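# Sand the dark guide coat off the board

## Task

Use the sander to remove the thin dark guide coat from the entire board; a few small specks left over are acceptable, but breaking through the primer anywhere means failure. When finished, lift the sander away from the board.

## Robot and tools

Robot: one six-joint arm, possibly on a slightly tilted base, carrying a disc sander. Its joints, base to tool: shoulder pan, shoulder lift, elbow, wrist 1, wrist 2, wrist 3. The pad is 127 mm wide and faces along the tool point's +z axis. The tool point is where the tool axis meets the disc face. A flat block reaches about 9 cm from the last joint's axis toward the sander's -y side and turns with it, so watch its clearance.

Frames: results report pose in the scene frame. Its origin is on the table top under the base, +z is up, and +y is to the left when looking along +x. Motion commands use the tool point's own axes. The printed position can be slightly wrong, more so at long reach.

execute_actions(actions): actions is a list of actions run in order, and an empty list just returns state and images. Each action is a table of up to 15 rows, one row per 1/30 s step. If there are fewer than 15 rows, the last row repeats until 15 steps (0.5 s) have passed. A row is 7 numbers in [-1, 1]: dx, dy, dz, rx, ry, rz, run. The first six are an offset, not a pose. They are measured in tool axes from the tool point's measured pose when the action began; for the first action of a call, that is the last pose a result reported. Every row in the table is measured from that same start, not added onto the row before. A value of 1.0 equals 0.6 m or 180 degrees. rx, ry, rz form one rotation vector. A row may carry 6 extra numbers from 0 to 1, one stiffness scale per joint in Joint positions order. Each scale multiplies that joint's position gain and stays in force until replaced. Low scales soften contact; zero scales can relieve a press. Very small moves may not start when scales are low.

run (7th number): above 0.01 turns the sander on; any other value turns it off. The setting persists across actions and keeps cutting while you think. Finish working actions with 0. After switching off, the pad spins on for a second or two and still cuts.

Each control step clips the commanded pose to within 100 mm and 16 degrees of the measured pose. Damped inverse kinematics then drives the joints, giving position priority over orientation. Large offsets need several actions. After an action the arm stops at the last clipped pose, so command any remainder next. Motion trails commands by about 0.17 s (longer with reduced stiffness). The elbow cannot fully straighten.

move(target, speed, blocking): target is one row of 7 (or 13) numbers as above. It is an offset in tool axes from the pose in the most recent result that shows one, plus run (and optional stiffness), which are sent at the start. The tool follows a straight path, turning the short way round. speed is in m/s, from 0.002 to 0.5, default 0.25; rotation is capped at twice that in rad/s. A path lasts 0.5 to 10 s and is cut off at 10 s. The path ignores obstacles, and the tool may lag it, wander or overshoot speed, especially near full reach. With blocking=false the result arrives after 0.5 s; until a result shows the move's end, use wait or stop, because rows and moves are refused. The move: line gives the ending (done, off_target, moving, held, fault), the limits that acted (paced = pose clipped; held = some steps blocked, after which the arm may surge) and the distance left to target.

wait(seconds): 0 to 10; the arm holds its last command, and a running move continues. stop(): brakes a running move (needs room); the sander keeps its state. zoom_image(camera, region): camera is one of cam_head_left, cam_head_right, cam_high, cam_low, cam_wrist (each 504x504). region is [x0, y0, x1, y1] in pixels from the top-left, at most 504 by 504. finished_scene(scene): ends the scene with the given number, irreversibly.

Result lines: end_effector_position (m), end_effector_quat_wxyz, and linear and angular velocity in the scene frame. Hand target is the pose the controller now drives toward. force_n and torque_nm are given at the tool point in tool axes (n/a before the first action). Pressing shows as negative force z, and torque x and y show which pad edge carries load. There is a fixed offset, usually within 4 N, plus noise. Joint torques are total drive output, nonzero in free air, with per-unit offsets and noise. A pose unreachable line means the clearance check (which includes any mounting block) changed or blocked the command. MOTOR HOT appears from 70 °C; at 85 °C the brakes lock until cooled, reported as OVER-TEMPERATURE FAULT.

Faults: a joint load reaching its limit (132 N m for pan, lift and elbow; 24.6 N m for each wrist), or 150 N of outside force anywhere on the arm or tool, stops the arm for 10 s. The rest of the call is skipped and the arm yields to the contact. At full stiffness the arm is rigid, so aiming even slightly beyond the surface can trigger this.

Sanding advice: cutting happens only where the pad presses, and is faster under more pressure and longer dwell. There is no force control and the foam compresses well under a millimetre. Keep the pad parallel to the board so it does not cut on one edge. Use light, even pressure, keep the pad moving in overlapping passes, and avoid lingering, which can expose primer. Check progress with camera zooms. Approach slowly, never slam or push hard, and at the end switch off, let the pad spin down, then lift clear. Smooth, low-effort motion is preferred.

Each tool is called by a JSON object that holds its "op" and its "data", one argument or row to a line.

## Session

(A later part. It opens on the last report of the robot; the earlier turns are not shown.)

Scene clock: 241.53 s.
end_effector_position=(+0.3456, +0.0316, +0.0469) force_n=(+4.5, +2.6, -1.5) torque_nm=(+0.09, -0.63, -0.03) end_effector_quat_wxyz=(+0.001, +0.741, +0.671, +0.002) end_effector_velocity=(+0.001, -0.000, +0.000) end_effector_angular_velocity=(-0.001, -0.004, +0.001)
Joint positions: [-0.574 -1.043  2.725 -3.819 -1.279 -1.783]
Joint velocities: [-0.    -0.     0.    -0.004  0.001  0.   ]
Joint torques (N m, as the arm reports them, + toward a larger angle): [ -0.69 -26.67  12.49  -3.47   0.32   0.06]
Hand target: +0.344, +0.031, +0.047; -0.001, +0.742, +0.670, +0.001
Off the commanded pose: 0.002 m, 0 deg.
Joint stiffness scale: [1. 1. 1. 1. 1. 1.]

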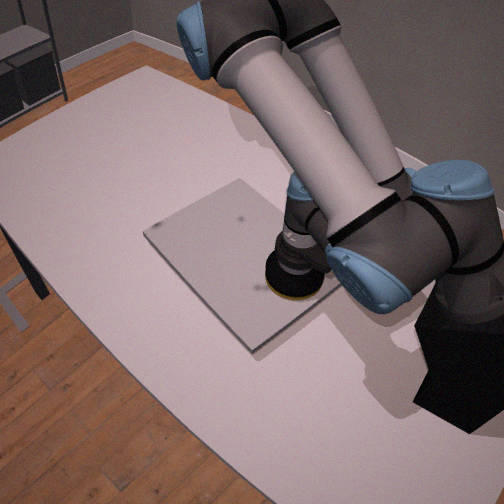

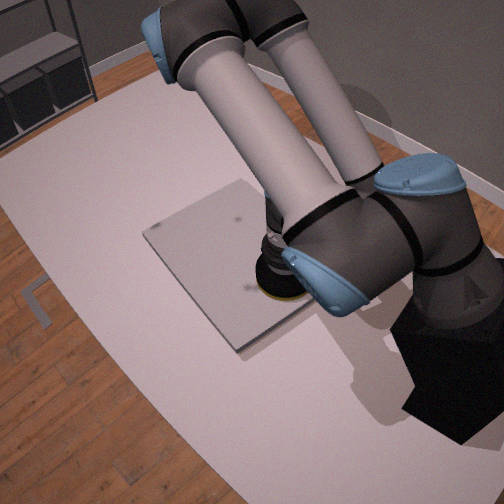

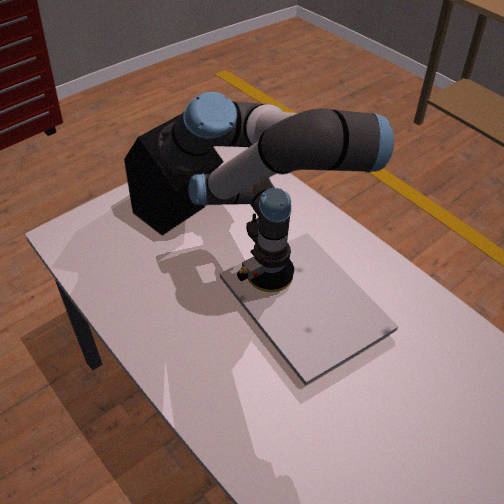

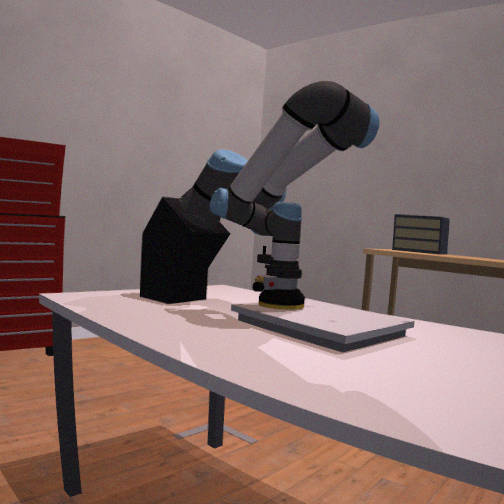

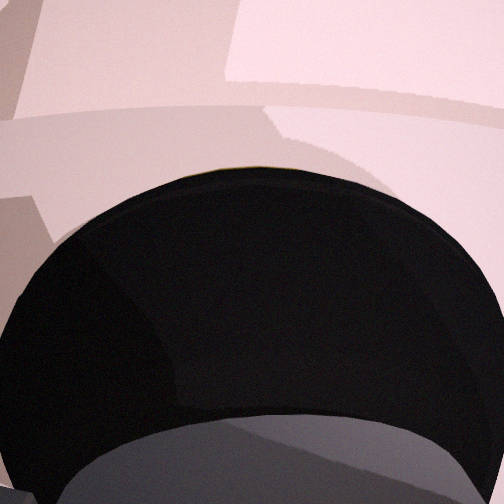

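{"op": "execute_actions", "data": {
  "actions": [
    [[0,0.001,0.0025,0.0013,0,0,1],[0,0.002,0.0049,0.0013,0,0,1],[0,0.003,0.0074,0.0017,0,0,1],[0,0.004,0.0099,0.0025,0,0,1],[0,0.005,0.0124,0.0033,0,0,1],[0.0043,0.005,0.0148,0.0041,0,0,1],[0.0087,0.005,0.0148,0.0041,0,0,1],[0.013,0.005,0.0148,0.0041,0,0,1],[0.0173,0.005,0.0148,0.0041,0,0,1],[0.0217,0.005,0.0148,0.0041,0,0,1],[0.026,0.005,0.0148,0.0041,0,0,1],[0.0303,0.005,0.0148,0.0041,0,0,1],[0.0347,0.005,0.0148,0.0041,0,0,1],[0.039,0.005,0.0148,0.0041,0,0,1],[0.0433,0.005,0.0148,0.0041,0,0,1]]
  ]
}}

{"op": "wait", "data": {
  "seconds": 0.4
}}

{"op": "move", "data": {
  "target": [-0.5, 0.18, -0.21, 0, 0, 0, 0],
  "speed": 0.3
}}

{"op": "zoom_image", "data": {
  "camera": "cam_head_left",
  "region": [130, 150, 370, 370]
}}

{"op": "zoom_image", "data": {
  "camera": "cam_high",
  "region": [200, 210, 420, 400]
}}

Scene clock: 244.07 s.
end_effector_position=(+0.3504, +0.0467, +0.0425) force_n=(-1.1, +0.3, -33.9) torque_nm=(-0.52, +0.19, -0.16) end_effector_quat_wxyz=(-0.001, +0.740, +0.673, +0.001) end_effector_velocity=(+0.005, +0.081, +0.001) end_effector_angular_velocity=(+0.020, +0.003, +0.016)
Joint positions: [-0.512 -1.047  2.7   -3.801 -1.312 -1.734]
Joint velocities: [ 0.275 -0.031 -0.042  0.02  -0.132  0.22 ]
Joint torques (N m, as the arm reports them, + toward a larger angle): [  4.76 -22.22   2.2    0.98  -0.44   0.41]
Hand target: +0.351, +0.057, +0.039; -0.004, +0.741, +0.672, -0.001
Off the commanded pose: 0.011 m, 1 deg.
Joint stiffness scale: [1. 1. 1. 1. 1. 1.]

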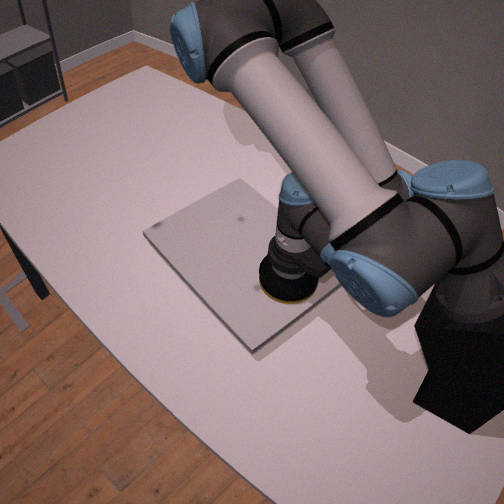

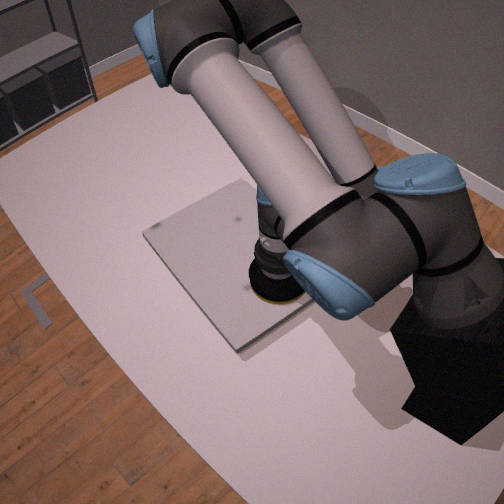

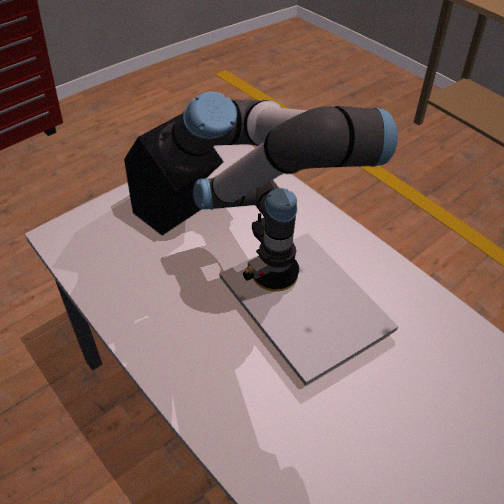

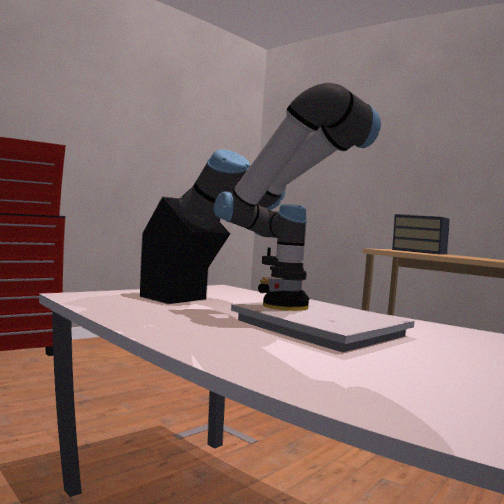

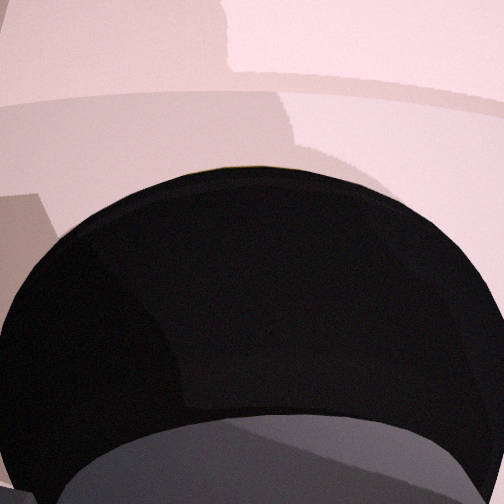

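Scene clock: 244.47 s.
end_effector_position=(+0.3513, +0.0574, +0.0425) force_n=(-0.5, +2.9, -39.2) torque_nm=(-0.14, +0.17, -0.24) end_effector_quat_wxyz=(-0.001, +0.740, +0.672, +0.001) end_effector_velocity=(-0.000, -0.001, -0.000) end_effector_angular_velocity=(-0.002, +0.003, -0.011)
Joint positions: [-0.472 -1.051  2.693 -3.797 -1.335 -1.698]
Joint velocities: [ 0.    -0.001 -0.     0.003 -0.003  0.01 ]
Joint torques (N m, as the arm reports them, + toward a larger angle): [  4.39 -21.74   1.85   0.92  -0.49   0.59]
Hand target: +0.351, +0.057, +0.039; -0.004, +0.741, +0.672, -0.001
Off the commanded pose: 0.004 m, 1 deg.
Joint stiffness scale: [1. 1. 1. 1. 1. 1.]
wait: 0.40 s; no rest ("run" is on)

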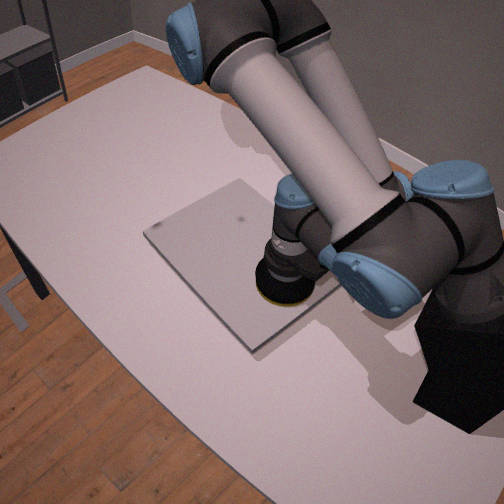

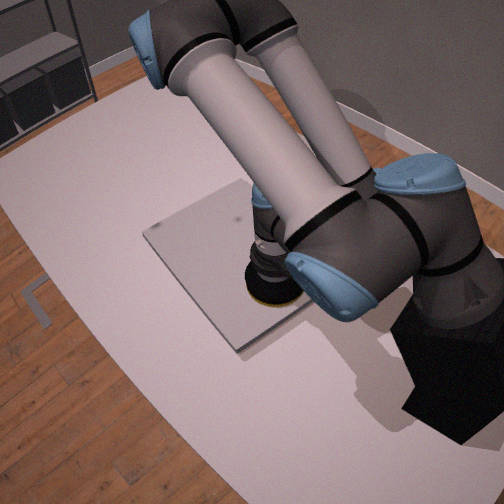

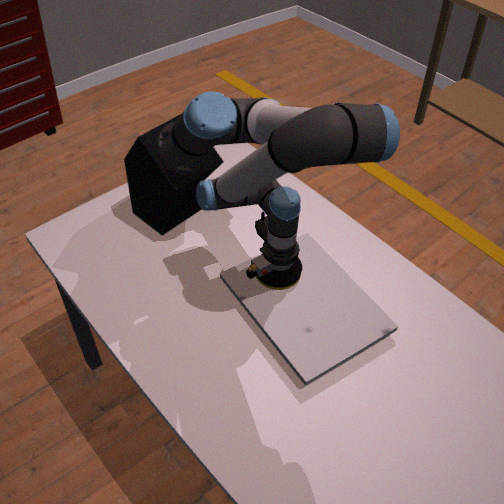

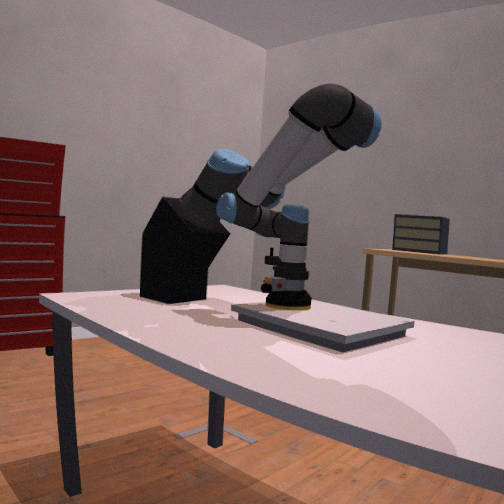

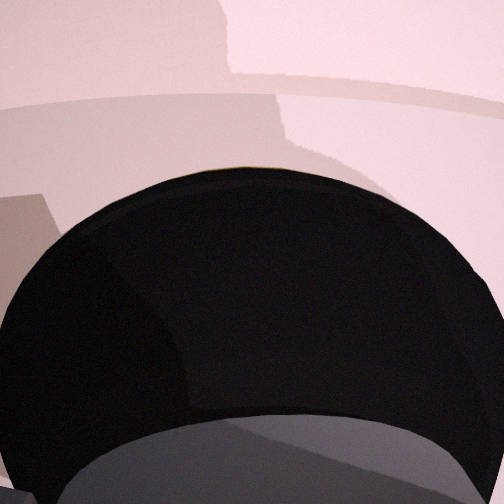

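Scene clock: 246.30 s.
end_effector_position=(+0.4286, -0.2511, +0.1674) force_n=(+3.5, +1.0, -4.8) torque_nm=(+0.07, -0.47, -0.23) end_effector_quat_wxyz=(-0.001, +0.741, +0.672, +0.001) end_effector_velocity=(+0.000, -0.000, +0.000) end_effector_angular_velocity=(+0.006, +0.003, +0.002)
Joint positions: [-1.266 -1.543  2.378 -2.659 -0.993 -2.487]
Joint velocities: [-0.     0.    -0.005  0.013  0.    -0.007]
Joint torques (N m, as the arm reports them, + toward a larger angle): [ -7.03 -20.84 -14.57  -2.38   0.11  -0.12]
Hand target: +0.429, -0.252, +0.167; -0.002, +0.740, +0.672, +0.001
Off the commanded pose: 0.002 m, 0 deg.
Joint stiffness scale: [1. 1. 1. 1. 1. 1.]
move: done

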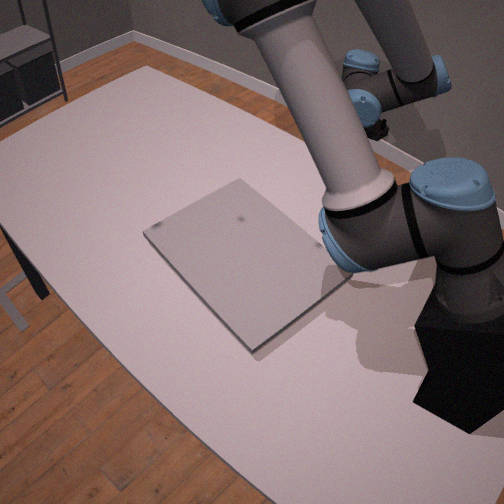

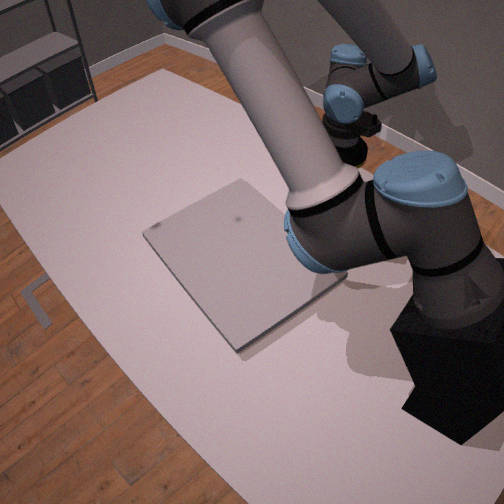

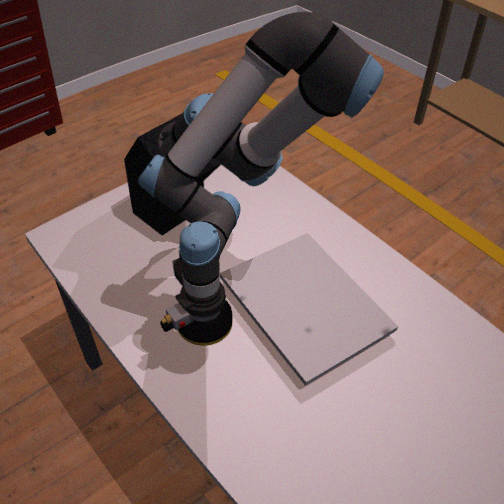

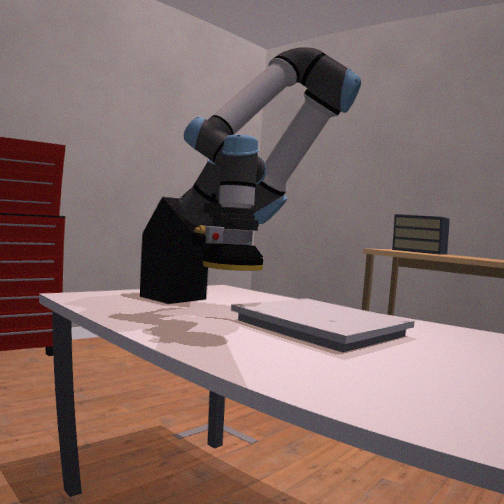

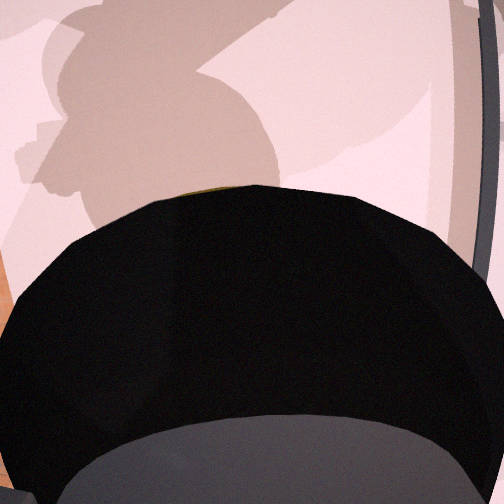

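Region (130, 150, 370, 370) of cam_head_left's 504x504 image, scaled by 2.100, with more detail than that image has; it fills the top 462 rows of this view, and the rest is white.

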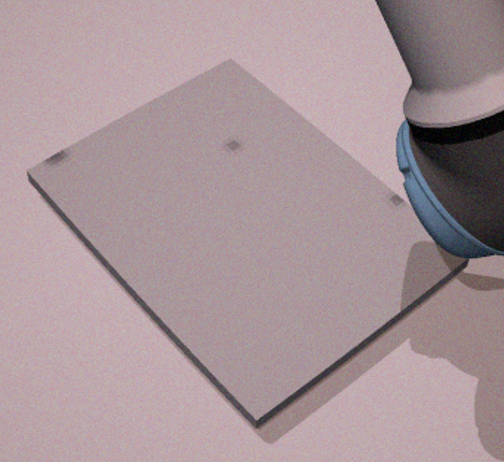

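Region (200, 210, 420, 400) of cam_high's 504x504 image, scaled by 2.291, with more detail than that image has; it fills the top 435 rows of this view, and the rest is white.

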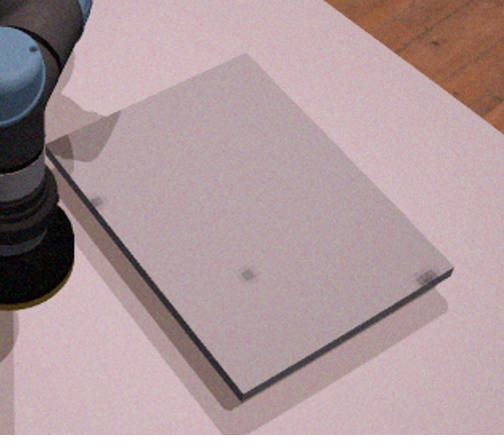

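{"op": "finished_scene", "data": {
  "scene": 1
}}

The scene is finished: the task was done.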